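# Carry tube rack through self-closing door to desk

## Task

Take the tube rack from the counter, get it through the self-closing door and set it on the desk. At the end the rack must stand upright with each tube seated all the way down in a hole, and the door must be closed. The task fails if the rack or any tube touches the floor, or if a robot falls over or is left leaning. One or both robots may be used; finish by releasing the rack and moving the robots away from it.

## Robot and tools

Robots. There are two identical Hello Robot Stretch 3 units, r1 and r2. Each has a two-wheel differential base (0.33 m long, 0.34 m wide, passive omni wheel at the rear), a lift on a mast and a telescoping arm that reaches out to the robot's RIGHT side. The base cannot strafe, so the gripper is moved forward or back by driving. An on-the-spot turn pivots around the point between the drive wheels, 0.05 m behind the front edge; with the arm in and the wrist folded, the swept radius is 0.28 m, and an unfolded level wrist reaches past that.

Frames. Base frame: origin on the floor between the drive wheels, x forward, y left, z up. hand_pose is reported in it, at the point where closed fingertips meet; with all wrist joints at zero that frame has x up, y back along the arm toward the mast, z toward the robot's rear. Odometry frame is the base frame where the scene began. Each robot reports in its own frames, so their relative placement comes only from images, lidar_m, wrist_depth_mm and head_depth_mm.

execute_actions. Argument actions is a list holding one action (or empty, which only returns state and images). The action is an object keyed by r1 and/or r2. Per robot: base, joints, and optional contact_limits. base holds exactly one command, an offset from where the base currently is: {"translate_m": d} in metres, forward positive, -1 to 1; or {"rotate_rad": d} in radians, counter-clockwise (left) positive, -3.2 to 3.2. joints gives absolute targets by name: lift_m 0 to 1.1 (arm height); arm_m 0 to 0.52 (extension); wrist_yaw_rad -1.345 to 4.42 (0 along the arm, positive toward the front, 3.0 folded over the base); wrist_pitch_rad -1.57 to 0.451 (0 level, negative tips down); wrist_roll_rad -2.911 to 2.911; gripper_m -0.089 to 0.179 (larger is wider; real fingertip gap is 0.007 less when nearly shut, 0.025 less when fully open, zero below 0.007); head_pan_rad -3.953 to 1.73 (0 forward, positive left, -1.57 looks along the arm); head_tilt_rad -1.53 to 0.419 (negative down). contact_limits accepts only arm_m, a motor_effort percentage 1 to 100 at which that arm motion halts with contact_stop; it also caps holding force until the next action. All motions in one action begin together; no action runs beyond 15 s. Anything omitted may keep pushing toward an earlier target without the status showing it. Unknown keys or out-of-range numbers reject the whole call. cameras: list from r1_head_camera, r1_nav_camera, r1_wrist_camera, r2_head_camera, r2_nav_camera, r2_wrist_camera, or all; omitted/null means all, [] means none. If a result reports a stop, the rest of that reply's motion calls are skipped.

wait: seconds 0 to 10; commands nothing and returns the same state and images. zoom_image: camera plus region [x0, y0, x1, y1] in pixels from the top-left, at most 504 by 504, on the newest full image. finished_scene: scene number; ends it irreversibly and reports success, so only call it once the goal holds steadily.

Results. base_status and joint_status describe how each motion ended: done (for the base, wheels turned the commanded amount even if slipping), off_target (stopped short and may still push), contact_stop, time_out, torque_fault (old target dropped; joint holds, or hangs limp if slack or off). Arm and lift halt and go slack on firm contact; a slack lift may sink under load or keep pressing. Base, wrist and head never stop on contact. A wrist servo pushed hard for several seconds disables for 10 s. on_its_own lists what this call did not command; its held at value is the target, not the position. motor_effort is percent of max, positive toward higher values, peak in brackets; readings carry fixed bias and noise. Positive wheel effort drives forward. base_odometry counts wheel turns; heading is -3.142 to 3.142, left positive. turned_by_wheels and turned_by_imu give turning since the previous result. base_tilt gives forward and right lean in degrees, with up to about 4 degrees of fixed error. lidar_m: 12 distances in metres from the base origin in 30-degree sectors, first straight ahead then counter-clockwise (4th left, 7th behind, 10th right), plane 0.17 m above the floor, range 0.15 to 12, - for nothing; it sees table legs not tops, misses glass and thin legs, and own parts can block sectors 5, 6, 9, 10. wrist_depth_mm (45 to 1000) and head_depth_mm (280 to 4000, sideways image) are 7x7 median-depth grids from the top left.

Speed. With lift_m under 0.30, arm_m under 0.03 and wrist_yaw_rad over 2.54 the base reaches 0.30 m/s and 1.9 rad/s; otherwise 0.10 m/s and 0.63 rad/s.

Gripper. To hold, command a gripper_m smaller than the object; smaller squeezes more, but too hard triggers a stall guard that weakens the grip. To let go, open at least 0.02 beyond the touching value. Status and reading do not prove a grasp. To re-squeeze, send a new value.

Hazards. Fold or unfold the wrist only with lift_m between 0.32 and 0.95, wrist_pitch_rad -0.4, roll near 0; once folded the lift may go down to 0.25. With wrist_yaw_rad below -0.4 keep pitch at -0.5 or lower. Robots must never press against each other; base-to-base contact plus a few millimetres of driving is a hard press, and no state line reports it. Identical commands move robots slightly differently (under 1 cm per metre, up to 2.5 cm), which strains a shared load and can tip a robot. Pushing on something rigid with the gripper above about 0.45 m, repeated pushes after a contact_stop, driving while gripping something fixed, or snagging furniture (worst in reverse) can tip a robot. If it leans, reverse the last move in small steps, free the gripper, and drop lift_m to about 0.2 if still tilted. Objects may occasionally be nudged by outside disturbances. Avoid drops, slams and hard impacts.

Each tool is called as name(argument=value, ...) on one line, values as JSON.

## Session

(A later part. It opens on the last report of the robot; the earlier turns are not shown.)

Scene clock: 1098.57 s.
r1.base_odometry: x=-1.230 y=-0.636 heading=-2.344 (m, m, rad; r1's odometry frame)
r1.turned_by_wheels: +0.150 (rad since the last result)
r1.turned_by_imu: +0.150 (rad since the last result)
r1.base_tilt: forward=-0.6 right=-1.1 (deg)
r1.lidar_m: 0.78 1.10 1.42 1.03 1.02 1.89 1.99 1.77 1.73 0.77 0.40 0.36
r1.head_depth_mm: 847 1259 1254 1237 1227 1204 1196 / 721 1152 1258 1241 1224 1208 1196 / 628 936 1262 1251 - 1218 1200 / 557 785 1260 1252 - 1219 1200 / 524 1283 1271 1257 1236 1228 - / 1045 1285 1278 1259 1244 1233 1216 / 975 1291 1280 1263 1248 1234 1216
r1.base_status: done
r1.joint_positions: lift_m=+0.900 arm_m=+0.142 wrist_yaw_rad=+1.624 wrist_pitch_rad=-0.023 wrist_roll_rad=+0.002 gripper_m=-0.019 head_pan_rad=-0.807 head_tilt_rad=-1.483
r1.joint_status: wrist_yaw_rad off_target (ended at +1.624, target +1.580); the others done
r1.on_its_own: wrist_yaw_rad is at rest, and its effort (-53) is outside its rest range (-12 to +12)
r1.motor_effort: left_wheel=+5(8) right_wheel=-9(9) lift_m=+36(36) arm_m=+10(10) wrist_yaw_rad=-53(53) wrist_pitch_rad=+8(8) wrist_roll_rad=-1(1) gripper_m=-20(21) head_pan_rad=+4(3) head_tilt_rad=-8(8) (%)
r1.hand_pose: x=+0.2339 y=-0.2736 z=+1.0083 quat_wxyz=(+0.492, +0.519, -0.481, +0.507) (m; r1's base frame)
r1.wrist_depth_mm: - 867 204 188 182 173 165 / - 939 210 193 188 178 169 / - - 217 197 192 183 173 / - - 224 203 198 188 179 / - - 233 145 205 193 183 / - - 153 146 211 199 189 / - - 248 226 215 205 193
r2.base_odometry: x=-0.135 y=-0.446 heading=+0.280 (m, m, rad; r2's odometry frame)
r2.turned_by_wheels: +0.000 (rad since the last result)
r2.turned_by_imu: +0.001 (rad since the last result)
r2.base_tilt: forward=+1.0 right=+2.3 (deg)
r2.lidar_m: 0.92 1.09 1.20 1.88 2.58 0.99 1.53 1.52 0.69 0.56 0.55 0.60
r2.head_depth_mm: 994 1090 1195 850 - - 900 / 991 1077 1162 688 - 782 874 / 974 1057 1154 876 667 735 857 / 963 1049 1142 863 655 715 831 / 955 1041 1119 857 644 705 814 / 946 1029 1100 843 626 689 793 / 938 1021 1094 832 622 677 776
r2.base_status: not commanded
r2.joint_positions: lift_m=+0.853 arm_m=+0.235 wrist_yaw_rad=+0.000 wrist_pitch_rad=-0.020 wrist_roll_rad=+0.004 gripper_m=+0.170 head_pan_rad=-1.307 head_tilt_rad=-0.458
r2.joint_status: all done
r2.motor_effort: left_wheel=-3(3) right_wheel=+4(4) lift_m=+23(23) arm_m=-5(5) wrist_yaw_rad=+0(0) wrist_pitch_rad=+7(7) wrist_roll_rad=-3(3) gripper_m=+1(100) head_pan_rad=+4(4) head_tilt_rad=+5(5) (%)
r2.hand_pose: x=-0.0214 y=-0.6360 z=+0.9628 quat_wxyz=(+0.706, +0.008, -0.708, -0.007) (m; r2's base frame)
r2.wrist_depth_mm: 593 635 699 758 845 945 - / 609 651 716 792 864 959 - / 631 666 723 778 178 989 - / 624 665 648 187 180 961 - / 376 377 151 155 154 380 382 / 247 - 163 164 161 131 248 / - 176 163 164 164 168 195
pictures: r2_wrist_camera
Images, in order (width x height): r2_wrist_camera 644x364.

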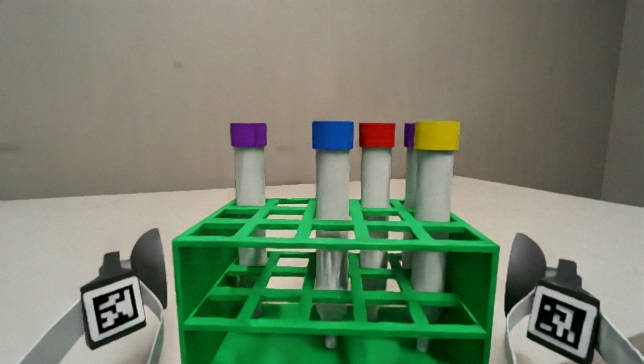

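execute_actions(actions=[{"r2": {"joints": {"arm_m": 0.04}}, "r1": {"joints": {"arm_m": 0.095, "wrist_yaw_rad": 1.62}}}], cameras=["r1_wrist_camera"])

Scene clock: 1110.03 s.
r1.base_odometry: x=-1.230 y=-0.636 heading=-2.345 (m, m, rad; r1's odometry frame)
r1.turned_by_wheels: -0.001 (rad since the last result)
r1.turned_by_imu: +0.000 (rad since the last result)
r1.base_tilt: forward=-0.7 right=-1.1 (deg)
r1.lidar_m: 0.77 1.10 1.42 1.03 1.02 1.89 1.98 1.78 1.73 0.77 0.40 0.36
r1.head_depth_mm: 868 1265 1247 1242 1218 1205 1191 / 720 1154 1257 1246 1218 1212 1199 / 627 933 1258 1248 - 1219 1203 / 555 784 1258 1253 - 1214 1203 / 519 1285 1263 1254 1237 1228 - / 1040 1285 1278 1262 1248 1227 1216 / 978 1290 1280 1266 1253 1234 1225
r1.base_status: not commanded
r1.joint_positions: lift_m=+0.900 arm_m=+0.096 wrist_yaw_rad=+1.497 wrist_pitch_rad=-0.023 wrist_roll_rad=+0.002 gripper_m=-0.019 head_pan_rad=-0.807 head_tilt_rad=-1.483
r1.joint_status: wrist_yaw_rad off_target (ended at +1.497, target +1.620); the others done
r1.on_its_own: wrist_yaw_rad is held at +1.523, not at your +1.620, by its stall guard, which is still easing
r1.motor_effort: left_wheel=-7(13) right_wheel=+5(9) lift_m=+36(36) arm_m=-8(14) wrist_yaw_rad=+31(95) wrist_pitch_rad=+8(8) wrist_roll_rad=-1(1) gripper_m=-19(24) head_pan_rad=+4(3) head_tilt_rad=-8(9) (%)
r1.hand_pose: x=+0.2336 y=-0.2595 z=+1.0084 quat_wxyz=(+0.523, +0.488, -0.513, +0.475) (m; r1's base frame)
r1.wrist_depth_mm: 905 741 198 128 193 187 183 / 951 775 204 133 197 193 189 / - 823 211 137 204 198 195 / - 852 216 141 208 205 200 / - 889 224 143 214 211 207 / - 925 838 147 219 219 213 / - 997 240 156 231 224 220
r2.base_odometry: x=-0.135 y=-0.446 heading=+0.280 (m, m, rad; r2's odometry frame)
r2.turned_by_wheels: +0.000 (rad since the last result)
r2.turned_by_imu: +0.001 (rad since the last result)
r2.base_tilt: forward=+1.0 right=+2.2 (deg)
r2.lidar_m: 0.91 1.10 1.21 1.88 2.57 1.00 1.53 1.52 0.69 0.56 0.55 0.60
r2.head_depth_mm: 997 1088 1185 846 656 755 861 / 988 1070 1164 687 670 720 - / 975 1068 1163 874 656 731 852 / 969 1051 1136 866 657 721 832 / 960 1039 1122 850 643 703 814 / 944 1026 1113 842 626 687 790 / 944 1018 1100 835 622 678 775
r2.base_status: not commanded
r2.joint_positions: lift_m=+0.853 arm_m=+0.040 wrist_yaw_rad=+0.000 wrist_pitch_rad=-0.020 wrist_roll_rad=+0.004 gripper_m=+0.170 head_pan_rad=-1.307 head_tilt_rad=-0.458
r2.joint_status: all done
r2.motor_effort: left_wheel=-4(3) right_wheel=+4(4) lift_m=+22(23) arm_m=-5(4) wrist_yaw_rad=+0(1) wrist_pitch_rad=+7(7) wrist_roll_rad=-3(2) gripper_m=+1(1) head_pan_rad=+4(4) head_tilt_rad=+5(5) (%)
r2.hand_pose: x=-0.0214 y=-0.4410 z=+0.9628 quat_wxyz=(+0.706, +0.008, -0.708, -0.007) (m; r2's base frame)
r2.wrist_depth_mm: 738 799 874 958 - - - / 761 829 892 957 - - - / 788 835 905 977 - - - / 775 794 785 380 661 800 - / 377 380 379 340 366 424 481 / 249 - 288 326 381 432 540 / 242 287 313 352 398 450 565
pictures: r1_wrist_camera
Images, in order (width x height): r1_wrist_camera 644x364.

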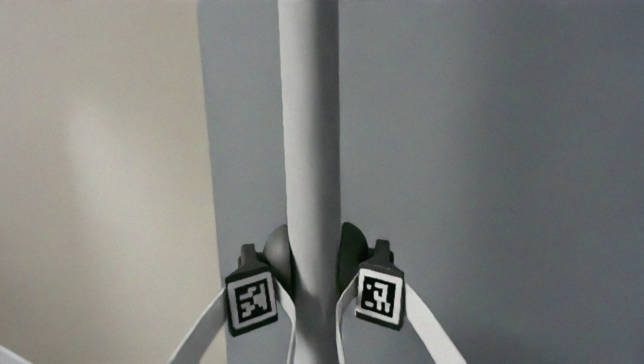

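execute_actions(actions=[{"r2": {"base": {"translate_m": 0.12}, "joints": {"lift_m": 1.1, "wrist_yaw_rad": 1.57, "wrist_pitch_rad": -1.57, "gripper_m": 0.135}}, "r1": {"base": {"translate_m": -0.32}, "joints": {"arm_m": 0.119, "wrist_yaw_rad": 1.57}}}], cameras=["r2_wrist_camera", "r2_head_camera"])

Scene clock: 1160.83 s.
r1.base_odometry: x=-1.007 y=-0.407 heading=-2.345 (m, m, rad; r1's odometry frame)
r1.turned_by_wheels: +0.000 (rad since the last result)
r1.turned_by_imu: +0.000 (rad since the last result)
r1.base_tilt: forward=-0.7 right=-1.0 (deg)
r1.lidar_m: 1.06 1.50 1.59 1.08 1.66 1.62 1.70 1.59 1.56 1.37 0.42 0.34
r1.head_depth_mm: 1285 1271 1251 1235 1221 1205 1194 / 1013 1270 1253 1244 1222 1212 1198 / 728 1129 1257 1249 - 1217 1206 / 568 789 1263 1251 - 1220 1201 / 484 1282 1275 1261 1241 1231 - / 1310 1293 1276 1258 1250 1234 1215 / 1314 1300 1278 1265 1248 1237 1218
r1.base_status: done
r1.joint_positions: lift_m=+0.900 arm_m=+0.119 wrist_yaw_rad=+1.542 wrist_pitch_rad=-0.023 wrist_roll_rad=+0.002 gripper_m=-0.019 head_pan_rad=-0.807 head_tilt_rad=-1.483
r1.joint_status: wrist_yaw_rad off_target (ended at +1.542, target +1.570); the others done
r1.on_its_own: wrist_yaw_rad is at rest, and its effort (+33) is outside its rest range (-12 to +12)
r1.motor_effort: left_wheel=-6(11) right_wheel=+1(9) lift_m=+36(36) arm_m=+1(6) wrist_yaw_rad=+33(41) wrist_pitch_rad=+8(8) wrist_roll_rad=-1(1) gripper_m=-18(19) head_pan_rad=+4(4) head_tilt_rad=-8(8) (%)
r1.hand_pose: x=+0.2342 y=-0.2711 z=+1.0084 quat_wxyz=(+0.513, +0.499, -0.501, +0.487) (m; r1's base frame)
r1.wrist_depth_mm: - - 191 134 214 227 248 / - - 196 138 221 236 259 / - - 201 142 229 244 264 / - - 206 146 235 255 275 / - - 212 148 242 262 287 / - - 215 152 257 273 296 / - - 228 164 261 283 311
r2.base_odometry: x=-0.019 y=-0.413 heading=+0.279 (m, m, rad; r2's odometry frame)
r2.turned_by_wheels: +0.000 (rad since the last result)
r2.turned_by_imu: +0.001 (rad since the last result)
r2.base_tilt: forward=+1.0 right=+2.2 (deg)
r2.lidar_m: 0.84 0.98 1.08 1.69 2.62 1.09 1.64 1.63 0.64 0.51 0.50 0.55
r2.head_depth_mm: 964 1046 1139 - 623 - - / 948 1034 1131 885 648 - 810 / 940 1019 1121 878 644 - 789 / 927 1013 1105 860 611 640 764 / 924 1001 1094 855 608 641 740 / 911 990 1085 844 602 628 726 / 900 979 1067 832 595 618 706
r2.base_status: done
r2.joint_positions: lift_m=+1.100 arm_m=+0.040 wrist_yaw_rad=+1.568 wrist_pitch_rad=-1.565 wrist_roll_rad=+0.004 gripper_m=+0.135 head_pan_rad=-1.307 head_tilt_rad=-0.458
r2.joint_status: all done
r2.motor_effort: left_wheel=-4(5) right_wheel=+4(11) lift_m=+43(46) arm_m=-4(4) wrist_yaw_rad=+2(3) wrist_pitch_rad=-2(4) wrist_roll_rad=-3(3) gripper_m=+0(99) head_pan_rad=+4(4) head_tilt_rad=+5(5) (%)
r2.hand_pose: x=-0.0439 y=-0.1854 z=+0.9819 quat_wxyz=(+0.707, +0.707, -0.004, +0.000) (m; r2's base frame)
r2.wrist_depth_mm: - - - - 934 529 367 / - - - - - 595 402 / - - - - - 665 429 / - - - - - 763 467 / - - - - - 835 516 / - - - - - - 569 / - - - - - - 593
pictures: r2_head_camera (sideways: a quarter turn clockwise sets it upright), r2_wrist_camera
Images, in order (width x height): r2_head_camera 896x504, r2_wrist_camera 644x364.

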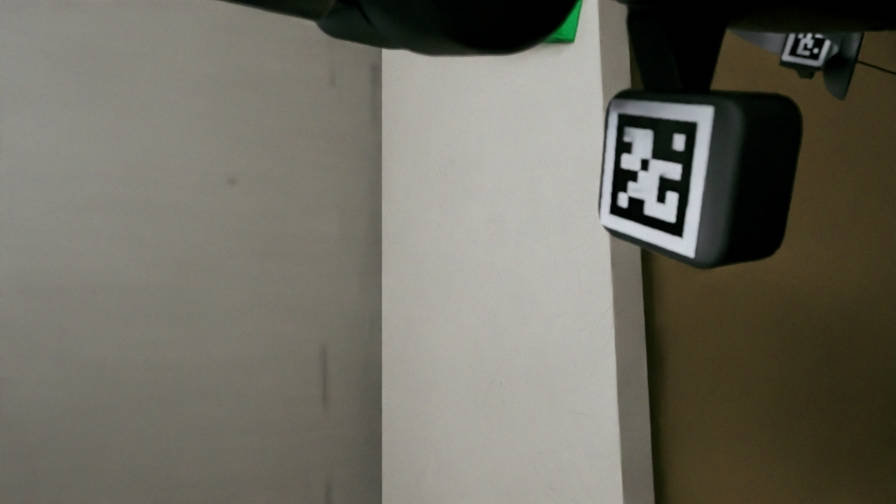

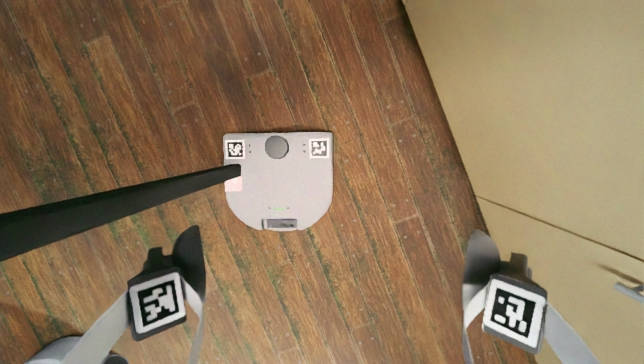

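execute_actions(actions=[])

Scene clock: 1204.13 s.
r1.base_odometry: x=-1.007 y=-0.407 heading=-2.345 (m, m, rad; r1's odometry frame)
r1.turned_by_wheels: +0.000 (rad since the last result)
r1.turned_by_imu: +0.001 (rad since the last result)
r1.base_tilt: forward=-0.6 right=-1.1 (deg)
r1.lidar_m: 1.06 1.50 1.59 1.08 1.66 1.62 1.70 1.60 1.56 1.37 0.42 0.34
r1.head_depth_mm: 1279 1267 1255 1234 1221 1207 1196 / 1012 1274 1254 1242 1224 1215 1197 / 727 1131 1255 1248 - 1214 1199 / 568 787 1261 1248 - 1222 1203 / 485 1282 1272 1255 1241 1227 - / 1312 1291 1278 1262 1245 1231 1213 / 1314 1301 1285 1264 1248 1235 1222
r1.base_status: done
r1.joint_positions: lift_m=+0.900 arm_m=+0.119 wrist_yaw_rad=+1.524 wrist_pitch_rad=-0.023 wrist_roll_rad=+0.002 gripper_m=-0.019 head_pan_rad=-0.807 head_tilt_rad=-1.483
r1.joint_status: wrist_yaw_rad off_target (ended at +1.542, target +1.570); the others done
r1.on_its_own: wrist_yaw_rad is held at +1.525, not at your +1.570, by its stall guard, which is not easing now
r1.motor_effort: left_wheel=-4(11) right_wheel=+0(9) lift_m=+36(36) arm_m=+1(6) wrist_yaw_rad=+2(41) wrist_pitch_rad=+8(8) wrist_roll_rad=-1(1) gripper_m=-16(19) head_pan_rad=+3(4) head_tilt_rad=-9(8) (%)
r1.hand_pose: x=+0.2340 y=-0.2759 z=+1.0084 quat_wxyz=(+0.517, +0.494, -0.506, +0.482) (m; r1's base frame)
r1.wrist_depth_mm: - - 190 133 217 235 252 / - - 195 137 224 241 259 / - - 200 140 231 248 273 / - - 206 146 238 255 281 / - - 212 148 248 268 291 / - - 215 151 258 273 306 / - - 227 231 262 290 318
r2.base_odometry: x=-0.019 y=-0.413 heading=+0.279 (m, m, rad; r2's odometry frame)
r2.turned_by_wheels: +0.000 (rad since the last result)
r2.turned_by_imu: +0.000 (rad since the last result)
r2.base_tilt: forward=+1.0 right=+2.3 (deg)
r2.lidar_m: 0.84 0.98 1.08 1.69 2.62 1.09 1.64 1.63 0.64 0.51 0.50 0.55
r2.head_depth_mm: 960 1040 1128 - 624 - - / 950 1033 1131 888 649 - 812 / 943 1025 1119 873 642 - 791 / 929 1013 1112 862 613 640 765 / 922 998 1093 856 606 643 740 / 909 989 1079 844 600 630 723 / 900 985 1073 834 596 617 710
r2.base_status: done
r2.joint_positions: lift_m=+1.100 arm_m=+0.040 wrist_yaw_rad=+1.568 wrist_pitch_rad=-1.565 wrist_roll_rad=+0.004 gripper_m=+0.135 head_pan_rad=-1.307 head_tilt_rad=-0.458
r2.joint_status: all done
r2.motor_effort: left_wheel=-3(5) right_wheel=+4(11) lift_m=+43(46) arm_m=-4(4) wrist_yaw_rad=+2(3) wrist_pitch_rad=-2(4) wrist_roll_rad=-3(3) gripper_m=+0(99) head_pan_rad=+4(4) head_tilt_rad=+5(5) (%)
r2.hand_pose: x=-0.0439 y=-0.1854 z=+0.9819 quat_wxyz=(+0.707, +0.707, -0.004, +0.000) (m; r2's base frame)
r2.wrist_depth_mm: - - - - 939 534 369 / - - - - - 592 399 / - - - - - 662 426 / - - - - - 767 469 / - - - - - 827 517 / - - - - - - 570 / - - - - - - 589
pictures: r1_head_camera (sideways: a quarter turn clockwise sets it upright), r1_nav_camera (sideways: a quarter turn counterclockwise sets it upright), r1_wrist_camera, r2_head_camera (sideways: a quarter turn clockwise sets it upright), r2_nav_camera (sideways: a quarter turn counterclockwise sets it upright), r2_wrist_camera
Images, in order (width x height): r1_head_camera 896x504, r1_nav_camera 672x504, r1_wrist_camera 644x364, r2_head_camera 896x504, r2_nav_camera 672x504, r2_wrist_camera 644x364.

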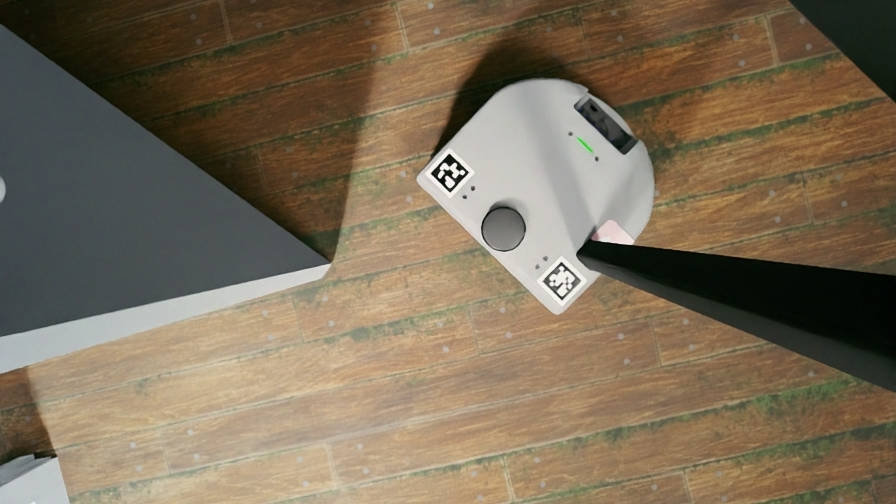

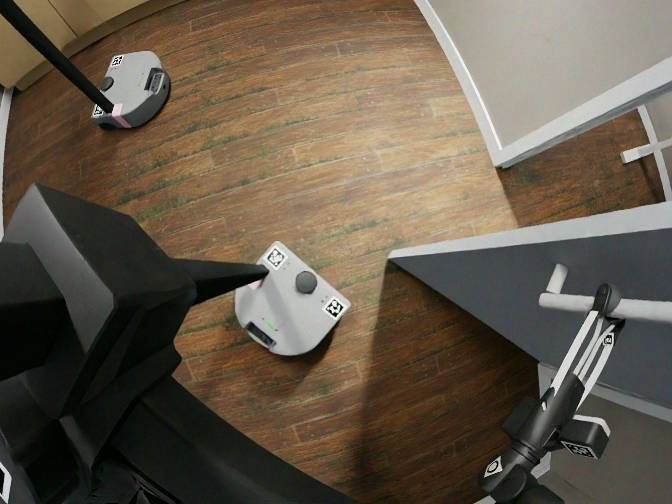

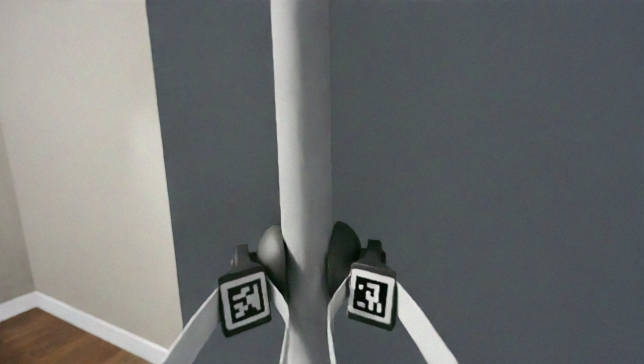

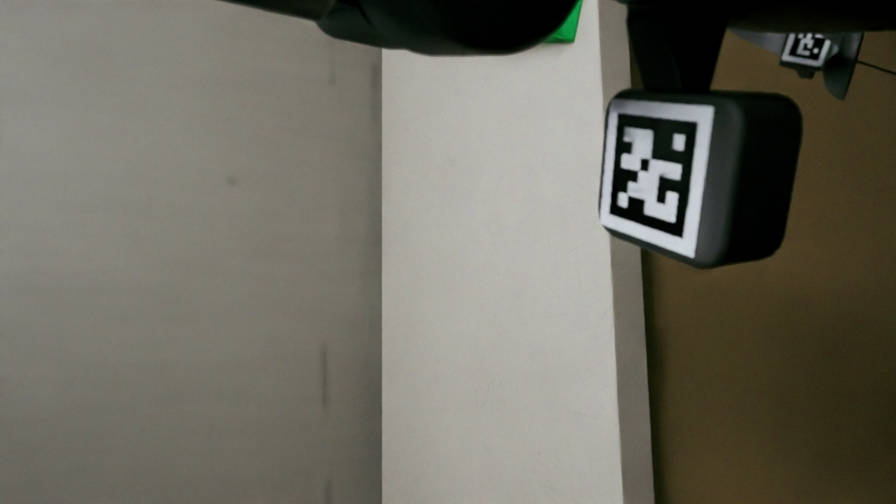

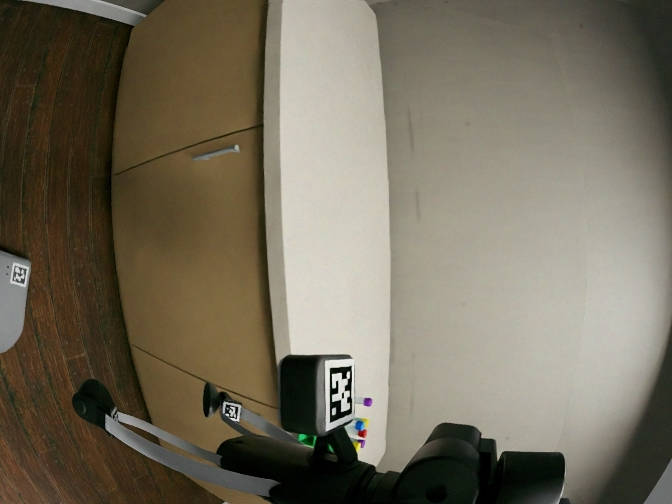

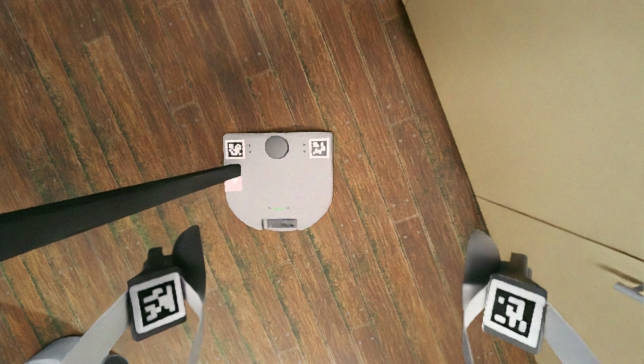

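execute_actions(actions=[{"r1": {"joints": {"arm_m": 0.128, "wrist_yaw_rad": 1.57}}, "r2": {"joints": {"arm_m": 0.487, "head_pan_rad": -1.7, "head_tilt_rad": -0.6}}}], cameras=["r2_head_camera", "r2_wrist_camera"])

Scene clock: 1214.33 s.
r1.base_odometry: x=-1.007 y=-0.407 heading=-2.345 (m, m, rad; r1's odometry frame)
r1.turned_by_wheels: +0.000 (rad since the last result)
r1.turned_by_imu: +0.001 (rad since the last result)
r1.base_tilt: forward=-0.6 right=-1.0 (deg)
r1.lidar_m: 1.06 1.50 1.59 1.08 1.66 1.62 1.70 1.60 1.55 1.37 0.42 0.34
r1.head_depth_mm: 1282 1268 1251 1238 1223 1203 1195 / 1014 1272 1254 1243 1220 1210 1199 / 727 1135 1252 1257 - 1220 1203 / 567 789 1259 1248 - 1224 1201 / 484 1283 1273 1256 1239 1221 - / 1311 1295 1276 1258 1250 1234 1214 / 1312 1298 1283 1266 1252 1234 1221
r1.base_status: not commanded
r1.joint_positions: lift_m=+0.900 arm_m=+0.128 wrist_yaw_rad=+1.560 wrist_pitch_rad=-0.023 wrist_roll_rad=+0.002 gripper_m=-0.019 head_pan_rad=-0.807 head_tilt_rad=-1.483
r1.joint_status: all done
r1.motor_effort: left_wheel=-3(4) right_wheel=-1(0) lift_m=+37(36) arm_m=+4(3) wrist_yaw_rad=+12(23) wrist_pitch_rad=+8(7) wrist_roll_rad=-1(1) gripper_m=-16(17) head_pan_rad=+3(4) head_tilt_rad=-8(9) (%)
r1.hand_pose: x=+0.2342 y=-0.2756 z=+1.0084 quat_wxyz=(+0.508, +0.503, -0.497, +0.491) (m; r1's base frame)
r1.wrist_depth_mm: - - 191 133 215 226 244 / - - 197 136 220 234 250 / - - 201 141 225 242 261 / - - 206 146 233 251 268 / - - 214 147 243 259 279 / - - 217 151 251 268 289 / - - 227 201 256 280 299
r2.base_odometry: x=-0.019 y=-0.413 heading=+0.279 (m, m, rad; r2's odometry frame)
r2.turned_by_wheels: +0.000 (rad since the last result)
r2.turned_by_imu: +0.001 (rad since the last result)
r2.base_tilt: forward=+1.1 right=+2.4 (deg)
r2.lidar_m: 0.84 0.98 1.08 1.70 2.61 1.09 1.65 1.63 0.64 0.51 0.50 0.55
r2.head_depth_mm: - 1422 1011 856 1067 1349 1198 / 1216 1317 999 787 943 1204 1194 / 1130 1238 694 706 841 1051 1185 / 1087 1197 938 672 768 937 1152 / 970 1082 956 665 704 839 1096 / 950 1039 948 664 646 757 920 / 910 995 932 657 591 695 829
r2.base_status: not commanded
r2.joint_positions: lift_m=+1.100 arm_m=+0.487 wrist_yaw_rad=+1.569 wrist_pitch_rad=-1.565 wrist_roll_rad=+0.004 gripper_m=+0.135 head_pan_rad=-1.693 head_tilt_rad=-0.593
r2.joint_status: all done
r2.motor_effort: left_wheel=-4(4) right_wheel=+4(4) lift_m=+43(43) arm_m=+4(5) wrist_yaw_rad=+3(2) wrist_pitch_rad=-2(2) wrist_roll_rad=-2(3) gripper_m=+0(0) head_pan_rad=-4(37) head_tilt_rad=-5(24) (%)
r2.hand_pose: x=-0.0439 y=-0.6319 z=+0.9819 quat_wxyz=(+0.707, +0.707, -0.004, +0.000) (m; r2's base frame)
r2.wrist_depth_mm: - 224 220 218 214 211 208 / - - 224 222 219 216 212 / - - 228 226 223 220 218 / - - 234 230 228 226 221 / - - 240 235 232 228 226 / - - - 223 236 - 231 / - - - 183 172 239 235
pictures: r2_head_camera (sideways: a quarter turn clockwise sets it upright), r2_wrist_camera
Images, in order (width x height): r2_head_camera 896x504, r2_wrist_camera 644x364.

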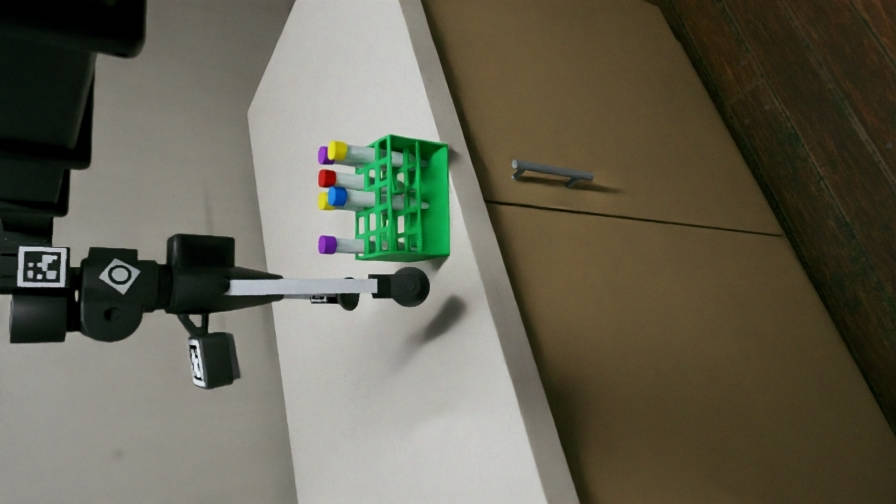

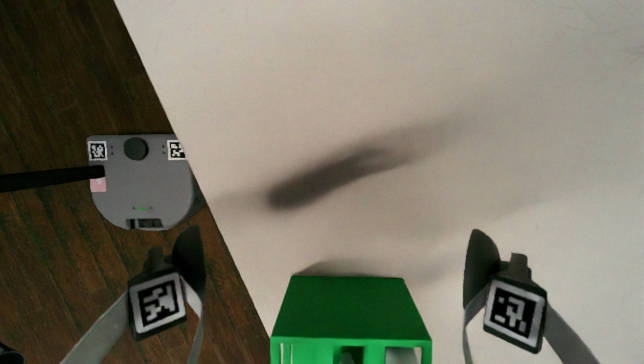

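execute_actions(actions=[{"r1": {"base": {"rotate_rad": 0.25}, "joints": {"arm_m": 0.177}}, "r2": {"joints": {"arm_m": 0.497, "gripper_m": 0.16}}}], cameras=["r1_nav_camera", "r1_wrist_camera", "r2_wrist_camera"])

Scene clock: 1272.17 s.
r1.base_odometry: x=-1.007 y=-0.407 heading=-2.095 (m, m, rad; r1's odometry frame)
r1.turned_by_wheels: +0.250 (rad since the last result)
r1.turned_by_imu: +0.248 (rad since the last result)
r1.base_tilt: forward=-0.6 right=-1.1 (deg)
r1.lidar_m: 1.19 1.59 1.21 1.08 1.62 1.62 1.77 1.56 1.56 0.83 0.43 0.41
r1.head_depth_mm: 907 1264 1249 1231 1224 1213 1200 / 773 1242 1257 1242 1217 1208 1198 / 673 1003 1261 1253 - 1221 1202 / 606 924 1262 1247 - 1215 1206 / 1301 1283 1267 1255 1244 1235 - / 1307 1296 1278 1267 1241 1229 1221 / 1315 1303 1282 1262 1246 1235 1217
r1.base_status: done
r1.joint_positions: lift_m=+0.900 arm_m=+0.177 wrist_yaw_rad=+1.546 wrist_pitch_rad=-0.022 wrist_roll_rad=+0.002 gripper_m=-0.019 head_pan_rad=-0.807 head_tilt_rad=-1.483
r1.joint_status: all done
r1.on_its_own: wrist_yaw_rad is at rest, and its effort (+28) is outside its rest range (-12 to +12)
r1.motor_effort: left_wheel=-5(12) right_wheel=+0(13) lift_m=+36(36) arm_m=+3(3) wrist_yaw_rad=+28(34) wrist_pitch_rad=+7(8) wrist_roll_rad=-1(1) gripper_m=-17(18) head_pan_rad=+3(3) head_tilt_rad=-8(9) (%)
r1.hand_pose: x=+0.2342 y=-0.3281 z=+1.0086 quat_wxyz=(+0.511, +0.500, -0.501, +0.488) (m; r1's base frame)
r1.wrist_depth_mm: - - 211 137 198 192 186 / - - 215 142 203 197 192 / - - 223 149 209 203 195 / - - 231 158 215 208 202 / - - - 153 221 214 209 / - - - 156 229 219 215 / - - 257 167 238 229 221
r2.base_odometry: x=-0.019 y=-0.413 heading=+0.279 (m, m, rad; r2's odometry frame)
r2.turned_by_wheels: +0.000 (rad since the last result)
r2.turned_by_imu: +0.001 (rad since the last result)
r2.base_tilt: forward=+1.0 right=+2.3 (deg)
r2.lidar_m: 0.84 0.98 1.08 1.69 2.62 1.11 1.64 1.63 0.64 0.51 0.50 0.55
r2.head_depth_mm: - 1421 1007 854 1068 1362 1192 / 1210 1316 996 787 941 1207 1191 / 1133 1234 697 705 844 1050 1183 / 1087 1191 942 673 766 935 1159 / 958 1089 956 668 702 837 1104 / 947 1038 944 659 644 758 922 / 902 994 932 658 591 693 828
r2.base_status: not commanded
r2.joint_positions: lift_m=+1.100 arm_m=+0.497 wrist_yaw_rad=+1.569 wrist_pitch_rad=-1.565 wrist_roll_rad=+0.004 gripper_m=+0.160 head_pan_rad=-1.693 head_tilt_rad=-0.593
r2.joint_status: all done
r2.motor_effort: left_wheel=-4(3) right_wheel=+4(4) lift_m=+43(43) arm_m=+5(5) wrist_yaw_rad=+2(3) wrist_pitch_rad=-2(2) wrist_roll_rad=-3(2) gripper_m=+1(96) head_pan_rad=-4(4) head_tilt_rad=-5(5) (%)
r2.hand_pose: x=-0.0439 y=-0.6419 z=+0.9819 quat_wxyz=(+0.707, +0.707, -0.004, +0.000) (m; r2's base frame)
r2.wrist_depth_mm: - 224 220 216 214 212 209 / - 229 224 221 218 215 213 / - - 230 225 222 220 216 / - - 234 231 227 224 221 / - - 240 235 233 229 226 / - - - 222 237 234 231 / - - - 172 241 240 234
pictures: r1_nav_camera (sideways: a quarter turn counterclockwise sets it upright), r1_wrist_camera, r2_wrist_camera
Images, in order (width x height): r1_nav_camera 672x504, r1_wrist_camera 644x364, r2_wrist_camera 644x364.

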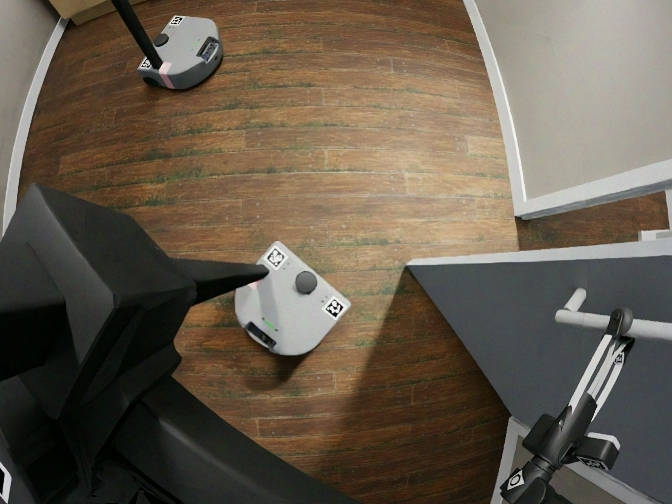

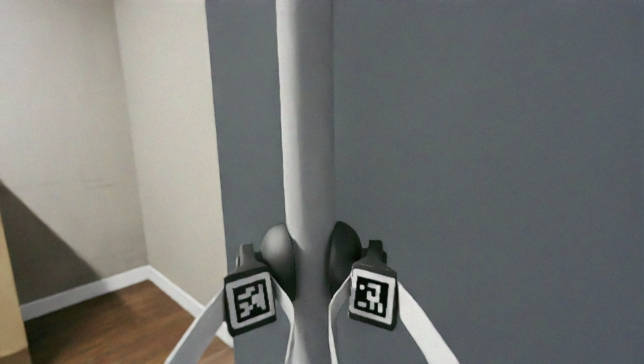

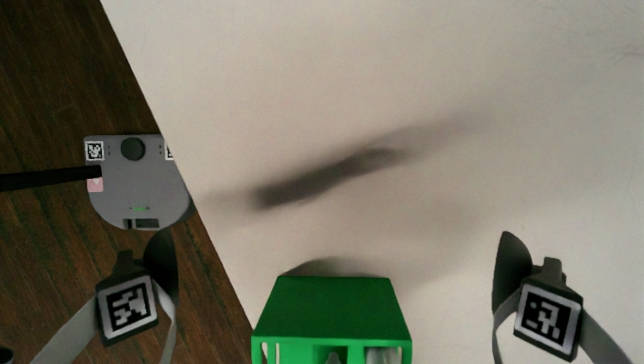

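execute_actions(actions=[{"r1": {"base": {"translate_m": -0.3}, "joints": {"arm_m": 0.18}}, "r2": {"base": {"translate_m": -0.084}}}], cameras=["r1_nav_camera", "r1_wrist_camera", "r2_wrist_camera", "r2_head_camera"])

Scene clock: 1291.87 s.
r1.base_odometry: x=-0.856 y=-0.148 heading=-2.095 (m, m, rad; r1's odometry frame)
r1.turned_by_wheels: +0.000 (rad since the last result)
r1.turned_by_imu: +0.000 (rad since the last result)
r1.base_tilt: forward=-0.6 right=-1.0 (deg)
r1.lidar_m: 1.43 1.80 1.13 1.61 1.41 1.41 1.52 1.33 1.34 1.38 0.42 0.39
r1.head_depth_mm: 1281 1268 1258 1235 1226 1208 1195 / 987 1270 1255 1242 1225 1210 1194 / 721 1120 1263 1250 - 1212 1198 / 576 871 1264 1249 - 1221 1198 / 1304 1293 1273 1261 1240 1227 - / 1310 1290 1277 1259 1242 1228 1214 / 1316 1302 1282 1260 1253 1236 1217
r1.base_status: done
r1.joint_positions: lift_m=+0.900 arm_m=+0.180 wrist_yaw_rad=+1.518 wrist_pitch_rad=-0.022 wrist_roll_rad=+0.002 gripper_m=-0.019 head_pan_rad=-0.807 head_tilt_rad=-1.483
r1.joint_status: all done
r1.on_its_own: wrist_yaw_rad is held at +1.529, not at your +1.570, by its stall guard, which is not easing now; wrist_yaw_rad is at rest, and its effort (+13) is outside its rest range (-12 to +12)
r1.motor_effort: left_wheel=-3(6) right_wheel=-1(12) lift_m=+36(36) arm_m=+3(6) wrist_yaw_rad=+13(27) wrist_pitch_rad=+7(7) wrist_roll_rad=-1(1) gripper_m=-15(17) head_pan_rad=+4(3) head_tilt_rad=-8(8) (%)
r1.hand_pose: x=+0.2339 y=-0.3382 z=+1.0086 quat_wxyz=(+0.518, +0.493, -0.508, +0.481) (m; r1's base frame)
r1.wrist_depth_mm: - - 197 142 228 244 257 / - - 205 145 234 249 269 / - - 209 153 237 257 277 / - - 214 224 246 264 287 / - - 220 157 256 275 300 / - - 225 161 268 286 312 / - - 239 176 274 294 328
r2.base_odometry: x=-0.100 y=-0.436 heading=+0.279 (m, m, rad; r2's odometry frame)
r2.turned_by_wheels: +0.000 (rad since the last result)
r2.turned_by_imu: +0.001 (rad since the last result)
r2.base_tilt: forward=+1.0 right=+2.3 (deg)
r2.lidar_m: 0.89 1.06 1.17 1.83 1.27 1.40 1.57 1.55 0.68 0.54 0.54 0.58
r2.head_depth_mm: - 1460 1012 915 1140 1391 1199 / 1252 1356 996 829 1008 1315 1194 / 1172 1271 984 765 902 1123 1191 / 1113 1233 689 689 810 995 1179 / 985 1115 956 664 750 890 1121 / 972 1067 945 664 690 809 978 / 927 1020 938 656 637 741 883
r2.base_status: done
r2.joint_positions: lift_m=+1.100 arm_m=+0.497 wrist_yaw_rad=+1.569 wrist_pitch_rad=-1.565 wrist_roll_rad=+0.004 gripper_m=+0.160 head_pan_rad=-1.693 head_tilt_rad=-0.593
r2.joint_status: not commanded
r2.motor_effort: left_wheel=-4(8) right_wheel=+4(8) lift_m=+43(43) arm_m=+4(5) wrist_yaw_rad=+0(2) wrist_pitch_rad=-2(2) wrist_roll_rad=-3(2) gripper_m=+0(0) head_pan_rad=-4(4) head_tilt_rad=-5(5) (%)
r2.hand_pose: x=-0.0439 y=-0.6419 z=+0.9819 quat_wxyz=(+0.707, +0.707, -0.004, +0.000) (m; r2's base frame)
r2.wrist_depth_mm: - - 220 216 214 211 209 / - - 225 221 217 216 213 / - - 229 225 224 219 217 / - - 233 165 227 226 221 / - - - 158 107 228 227 / - - - 159 235 235 230 / - - - 129 127 240 233
pictures: r1_nav_camera (sideways: a quarter turn counterclockwise sets it upright), r1_wrist_camera, r2_head_camera (sideways: a quarter turn clockwise sets it upright), r2_wrist_camera
Images, in order (width x height): r1_nav_camera 672x504, r1_wrist_camera 644x364, r2_head_camera 896x504, r2_wrist_camera 644x364.

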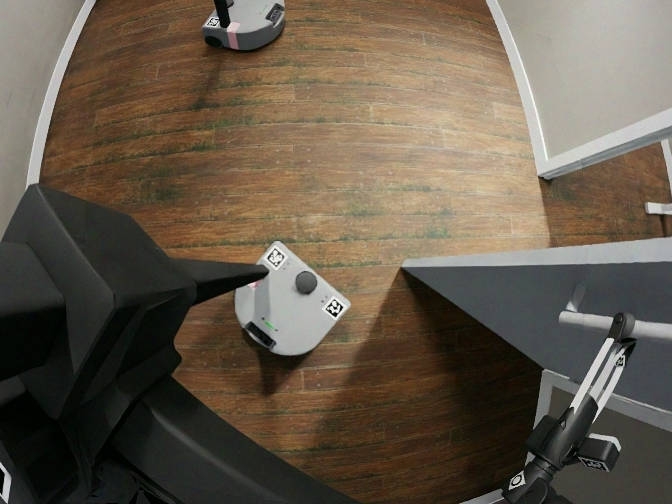

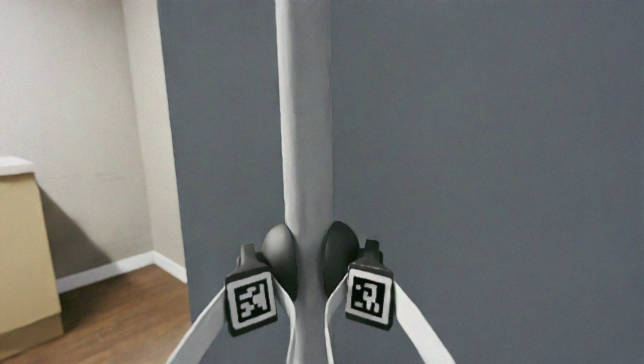

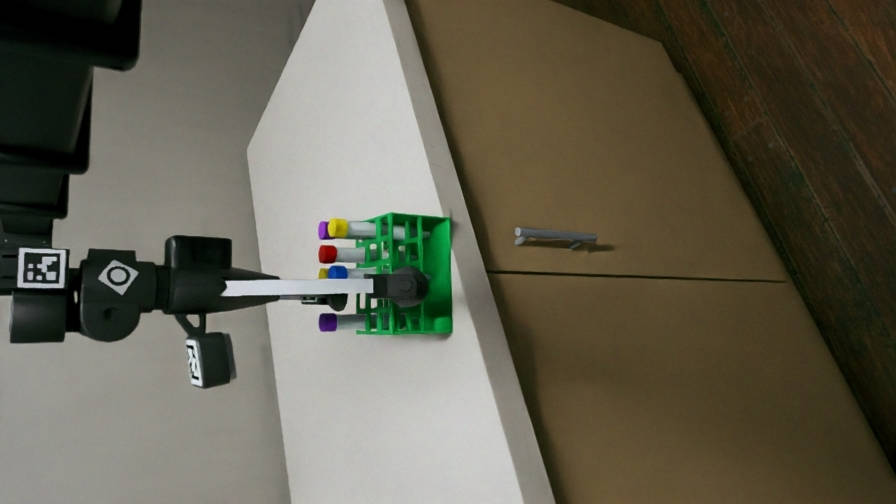

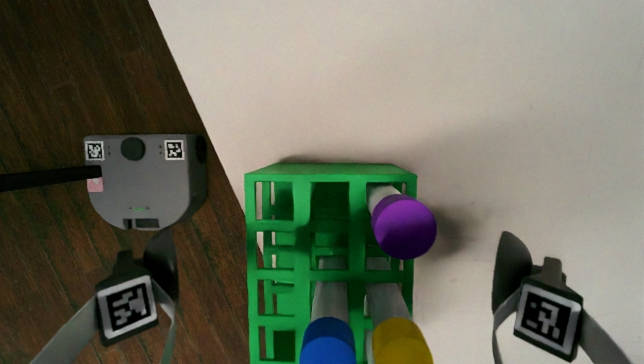

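execute_actions(actions=[{"r1": {"base": {"rotate_rad": 0.25}, "joints": {"arm_m": 0.238, "wrist_yaw_rad": 1.57}}, "r2": {"joints": {"lift_m": 1.072}}}], cameras=["r1_wrist_camera", "r2_wrist_camera", "r2_head_camera"])

Scene clock: 1362.90 s.
r1.base_odometry: x=-0.856 y=-0.148 heading=-1.845 (m, m, rad; r1's odometry frame)
r1.turned_by_wheels: +0.250 (rad since the last result)
r1.turned_by_imu: +0.247 (rad since the last result)
r1.base_tilt: forward=-0.7 right=-1.1 (deg)
r1.lidar_m: 1.76 1.15 1.13 1.46 1.43 1.47 1.38 1.34 1.39 1.21 1.11 1.12
r1.head_depth_mm: 1280 1269 1252 1233 1222 1204 1196 / 1293 1274 1250 1241 1216 1214 1200 / 1298 1276 1256 1252 - 1206 1196 / 1297 1279 1273 1252 - 1216 1202 / 1302 1284 1269 1255 1237 1229 - / 1310 1292 1280 1263 1242 1225 1220 / 1316 1298 1283 1266 1247 1234 1223
r1.base_status: done
r1.joint_positions: lift_m=+0.900 arm_m=+0.238 wrist_yaw_rad=+1.567 wrist_pitch_rad=-0.021 wrist_roll_rad=+0.002 gripper_m=-0.020 head_pan_rad=-0.806 head_tilt_rad=-1.483
r1.joint_status: all done
r1.motor_effort: left_wheel=-3(18) right_wheel=+3(14) lift_m=+36(36) arm_m=+4(5) wrist_yaw_rad=+3(65) wrist_pitch_rad=+7(7) wrist_roll_rad=-1(1) gripper_m=-8(19) head_pan_rad=+4(3) head_tilt_rad=-8(8) (%)
r1.hand_pose: x=+0.2343 y=-0.3836 z=+1.0089 quat_wxyz=(+0.506, +0.505, -0.496, +0.493) (m; r1's base frame)
r1.wrist_depth_mm: - - - - - 693 565 / - - - - - 676 573 / - - - - - 684 581 / - - - - - 698 599 / - - - - - 755 610 / - - - - - 750 621 / - - - - 926 767 641
r2.base_odometry: x=-0.100 y=-0.436 heading=+0.279 (m, m, rad; r2's odometry frame)
r2.turned_by_wheels: +0.000 (rad since the last result)
r2.turned_by_imu: +0.001 (rad since the last result)
r2.base_tilt: forward=+1.1 right=+2.4 (deg)
r2.lidar_m: 0.89 1.06 1.17 1.83 1.27 1.77 1.57 1.55 0.67 0.54 0.54 0.58
r2.head_depth_mm: - - 1011 917 1143 1398 1192 / 1155 1377 1002 827 1009 1303 1193 / 1095 1277 981 762 903 1125 1186 / 1054 1210 689 690 810 999 1181 / 997 1113 906 662 749 893 1127 / 972 1062 945 663 689 811 982 / 929 1022 935 656 638 743 887
r2.base_status: not commanded
r2.joint_positions: lift_m=+1.072 arm_m=+0.497 wrist_yaw_rad=+1.569 wrist_pitch_rad=-1.565 wrist_roll_rad=+0.004 gripper_m=+0.160 head_pan_rad=-1.693 head_tilt_rad=-0.593
r2.joint_status: all done
r2.motor_effort: left_wheel=-3(3) right_wheel=+4(4) lift_m=+22(36) arm_m=+5(4) wrist_yaw_rad=+2(2) wrist_pitch_rad=-2(2) wrist_roll_rad=-3(3) gripper_m=+2(1) head_pan_rad=-4(5) head_tilt_rad=-5(5) (%)
r2.hand_pose: x=-0.0439 y=-0.6419 z=+0.9547 quat_wxyz=(+0.707, +0.707, -0.004, +0.000) (m; r2's base frame)
r2.wrist_depth_mm: - - 194 191 188 186 183 / - - 198 194 192 189 186 / - - 201 199 196 192 191 / - - 203 165 198 196 195 / - - 208 165 79 200 198 / - - - 133 80 207 202 / - - - 131 131 211 206
pictures: r1_wrist_camera, r2_head_camera (sideways: a quarter turn clockwise sets it upright), r2_wrist_camera
Images, in order (width x height): r1_wrist_camera 644x364, r2_head_camera 896x504, r2_wrist_camera 644x364.

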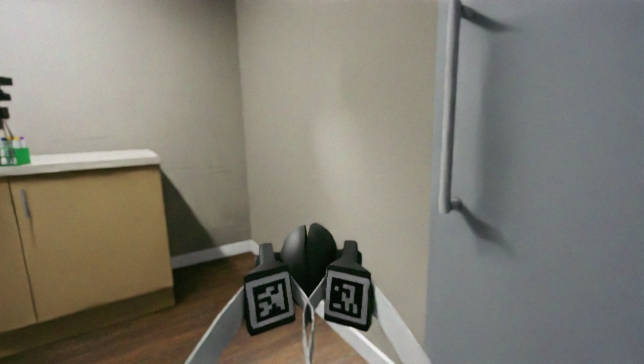

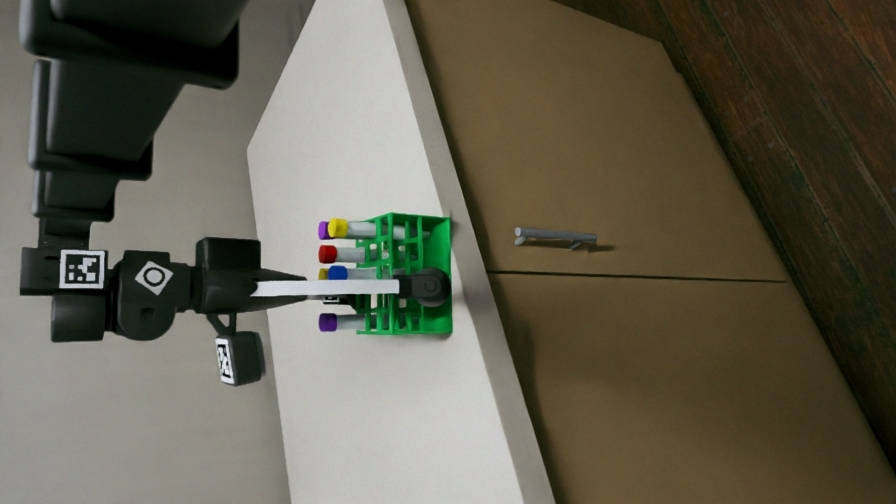

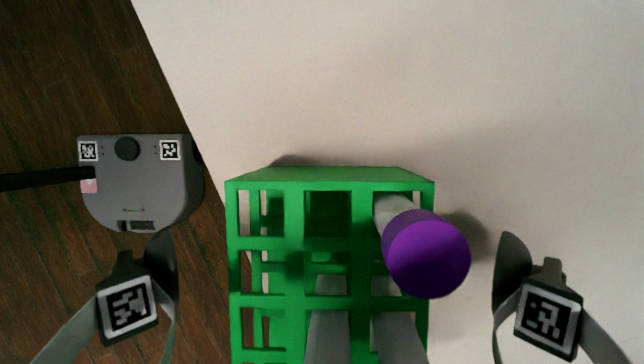

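execute_actions(actions=[{"r1": {"joints": {"gripper_m": 0.12, "head_pan_rad": -1.57, "head_tilt_rad": -0.3}}, "r2": {"joints": {"gripper_m": 0.03}}}])

Scene clock: 1371.57 s.
r1.base_odometry: x=-0.856 y=-0.148 heading=-1.845 (m, m, rad; r1's odometry frame)
r1.turned_by_wheels: +0.000 (rad since the last result)
r1.turned_by_imu: +0.001 (rad since the last result)
r1.base_tilt: forward=-0.7 right=-1.1 (deg)
r1.lidar_m: 1.75 1.14 1.13 1.46 1.43 1.47 1.38 1.33 1.40 1.26 1.21 1.26
r1.head_depth_mm: 1352 1439 1551 1666 1755 - 1419 / 1271 1353 1464 1569 1661 1770 1461 / 1207 1285 1368 1469 1535 - 1456 / 1139 1212 1289 1373 1468 1557 1454 / 1097 1154 1221 1299 1384 - 1414 / 1041 1104 1170 1242 1317 - 1444 / 996 1053 1110 1175 1245 1328 1388
r1.base_status: not commanded
r1.joint_positions: lift_m=+0.900 arm_m=+0.238 wrist_yaw_rad=+1.567 wrist_pitch_rad=-0.021 wrist_roll_rad=+0.002 gripper_m=+0.120 head_pan_rad=-1.563 head_tilt_rad=-0.310
r1.joint_status: all done
r1.motor_effort: left_wheel=-3(3) right_wheel=+3(3) lift_m=+36(36) arm_m=+4(4) wrist_yaw_rad=+3(3) wrist_pitch_rad=+7(7) wrist_roll_rad=-1(1) gripper_m=+0(80) head_pan_rad=-4(46) head_tilt_rad=+5(42) (%)
r1.hand_pose: x=+0.2343 y=-0.3836 z=+1.0089 quat_wxyz=(+0.506, +0.505, -0.496, +0.493) (m; r1's base frame)
r1.wrist_depth_mm: - - - - - 772 642 / - - - - - 805 667 / - - - - - 836 675 / - - - - - 848 680 / - - - - - 867 704 / - - - - - 837 694 / - - - - - 950 716
r2.base_odometry: x=-0.100 y=-0.436 heading=+0.279 (m, m, rad; r2's odometry frame)
r2.turned_by_wheels: +0.000 (rad since the last result)
r2.turned_by_imu: +0.001 (rad since the last result)
r2.base_tilt: forward=+1.0 right=+2.3 (deg)
r2.lidar_m: 0.89 1.06 1.17 1.83 1.26 1.92 1.56 1.55 0.68 0.54 0.54 0.58
r2.head_depth_mm: - - 1017 910 1140 1385 1193 / 1152 1375 1003 825 1007 1317 1195 / 1093 1282 984 766 903 1121 1191 / 1056 1204 677 697 807 994 1171 / 1006 1120 952 666 749 897 1130 / 972 1073 949 665 691 812 986 / 930 1018 933 658 641 739 883
r2.base_status: not commanded
r2.joint_positions: lift_m=+1.072 arm_m=+0.497 wrist_yaw_rad=+1.569 wrist_pitch_rad=-1.569 wrist_roll_rad=+0.004 gripper_m=+0.032 head_pan_rad=-1.693 head_tilt_rad=-0.593
r2.joint_status: all done
r2.motor_effort: left_wheel=-2(3) right_wheel=+1(4) lift_m=+23(22) arm_m=+5(5) wrist_yaw_rad=+1(2) wrist_pitch_rad=+0(2) wrist_roll_rad=-3(3) gripper_m=-33(99) head_pan_rad=-4(4) head_tilt_rad=-5(5) (%)
r2.hand_pose: x=-0.0449 y=-0.6419 z=+0.9548 quat_wxyz=(+0.707, +0.707, -0.003, -0.002) (m; r2's base frame)
r2.wrist_depth_mm: - - 195 193 190 188 186 / - - 199 197 194 192 190 / - - 203 201 198 196 193 / - - 205 163 164 200 196 / - - 209 167 81 203 201 / - - 171 135 82 207 205 / - - - 135 133 214 209
pictures: r1_head_camera (sideways: a quarter turn clockwise sets it upright), r1_nav_camera (sideways: a quarter turn counterclockwise sets it upright), r1_wrist_camera, r2_head_camera (sideways: a quarter turn clockwise sets it upright), r2_nav_camera (sideways: a quarter turn counterclockwise sets it upright), r2_wrist_camera
Images, in order (width x height): r1_head_camera 896x504, r1_nav_camera 672x504, r1_wrist_camera 644x364, r2_head_camera 896x504, r2_nav_camera 672x504, r2_wrist_camera 644x364.

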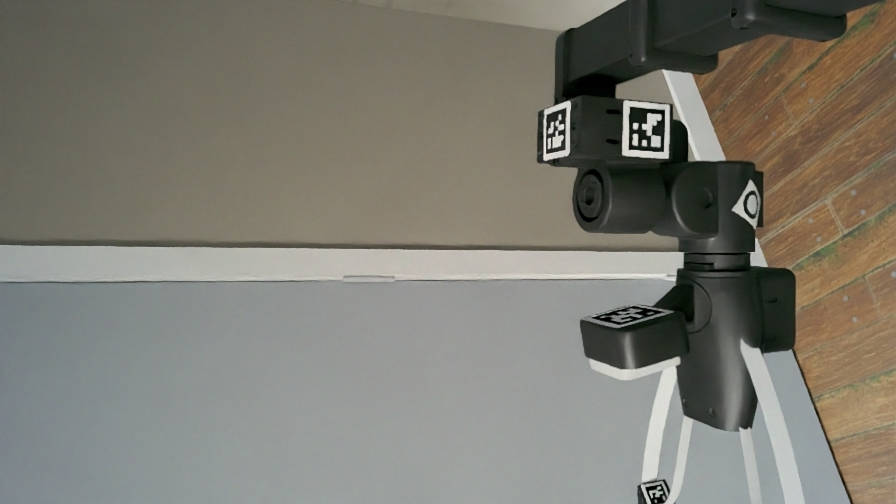

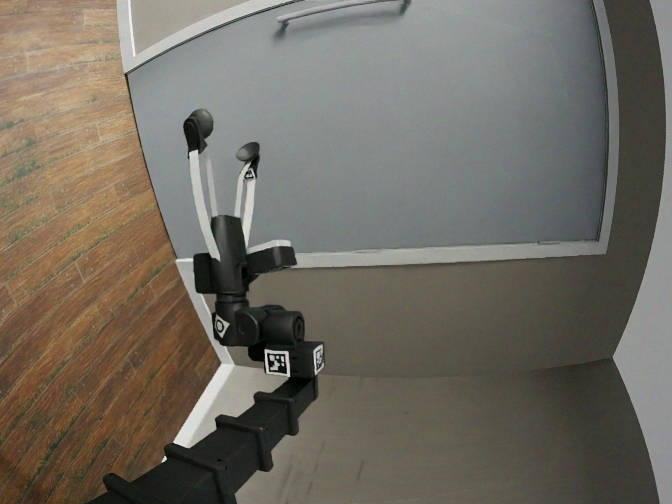

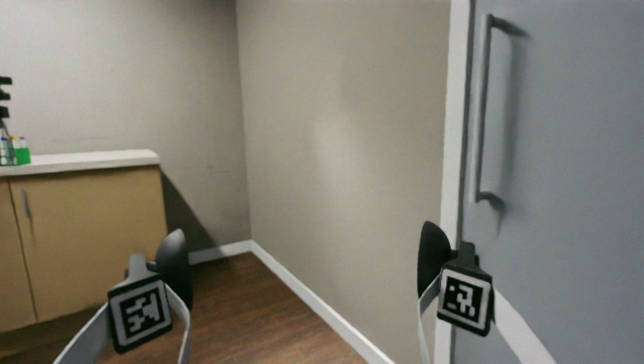

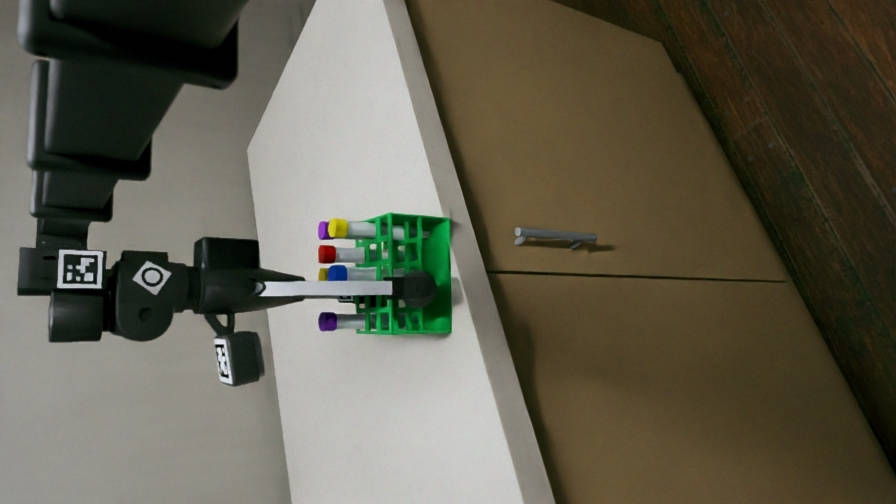

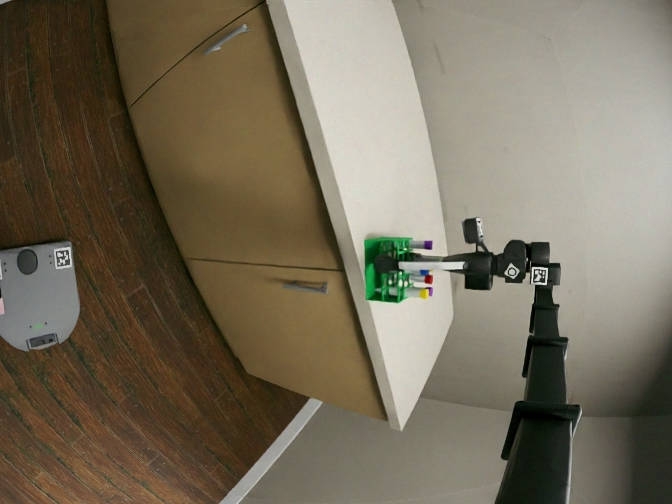

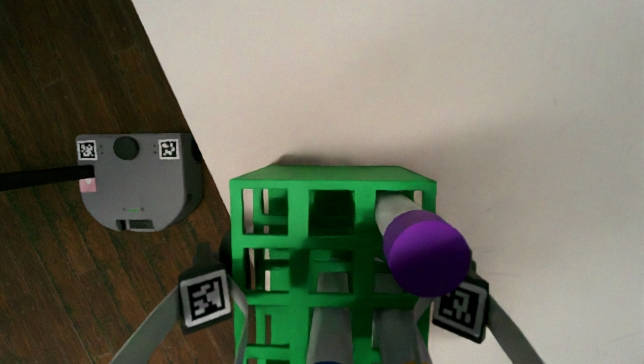

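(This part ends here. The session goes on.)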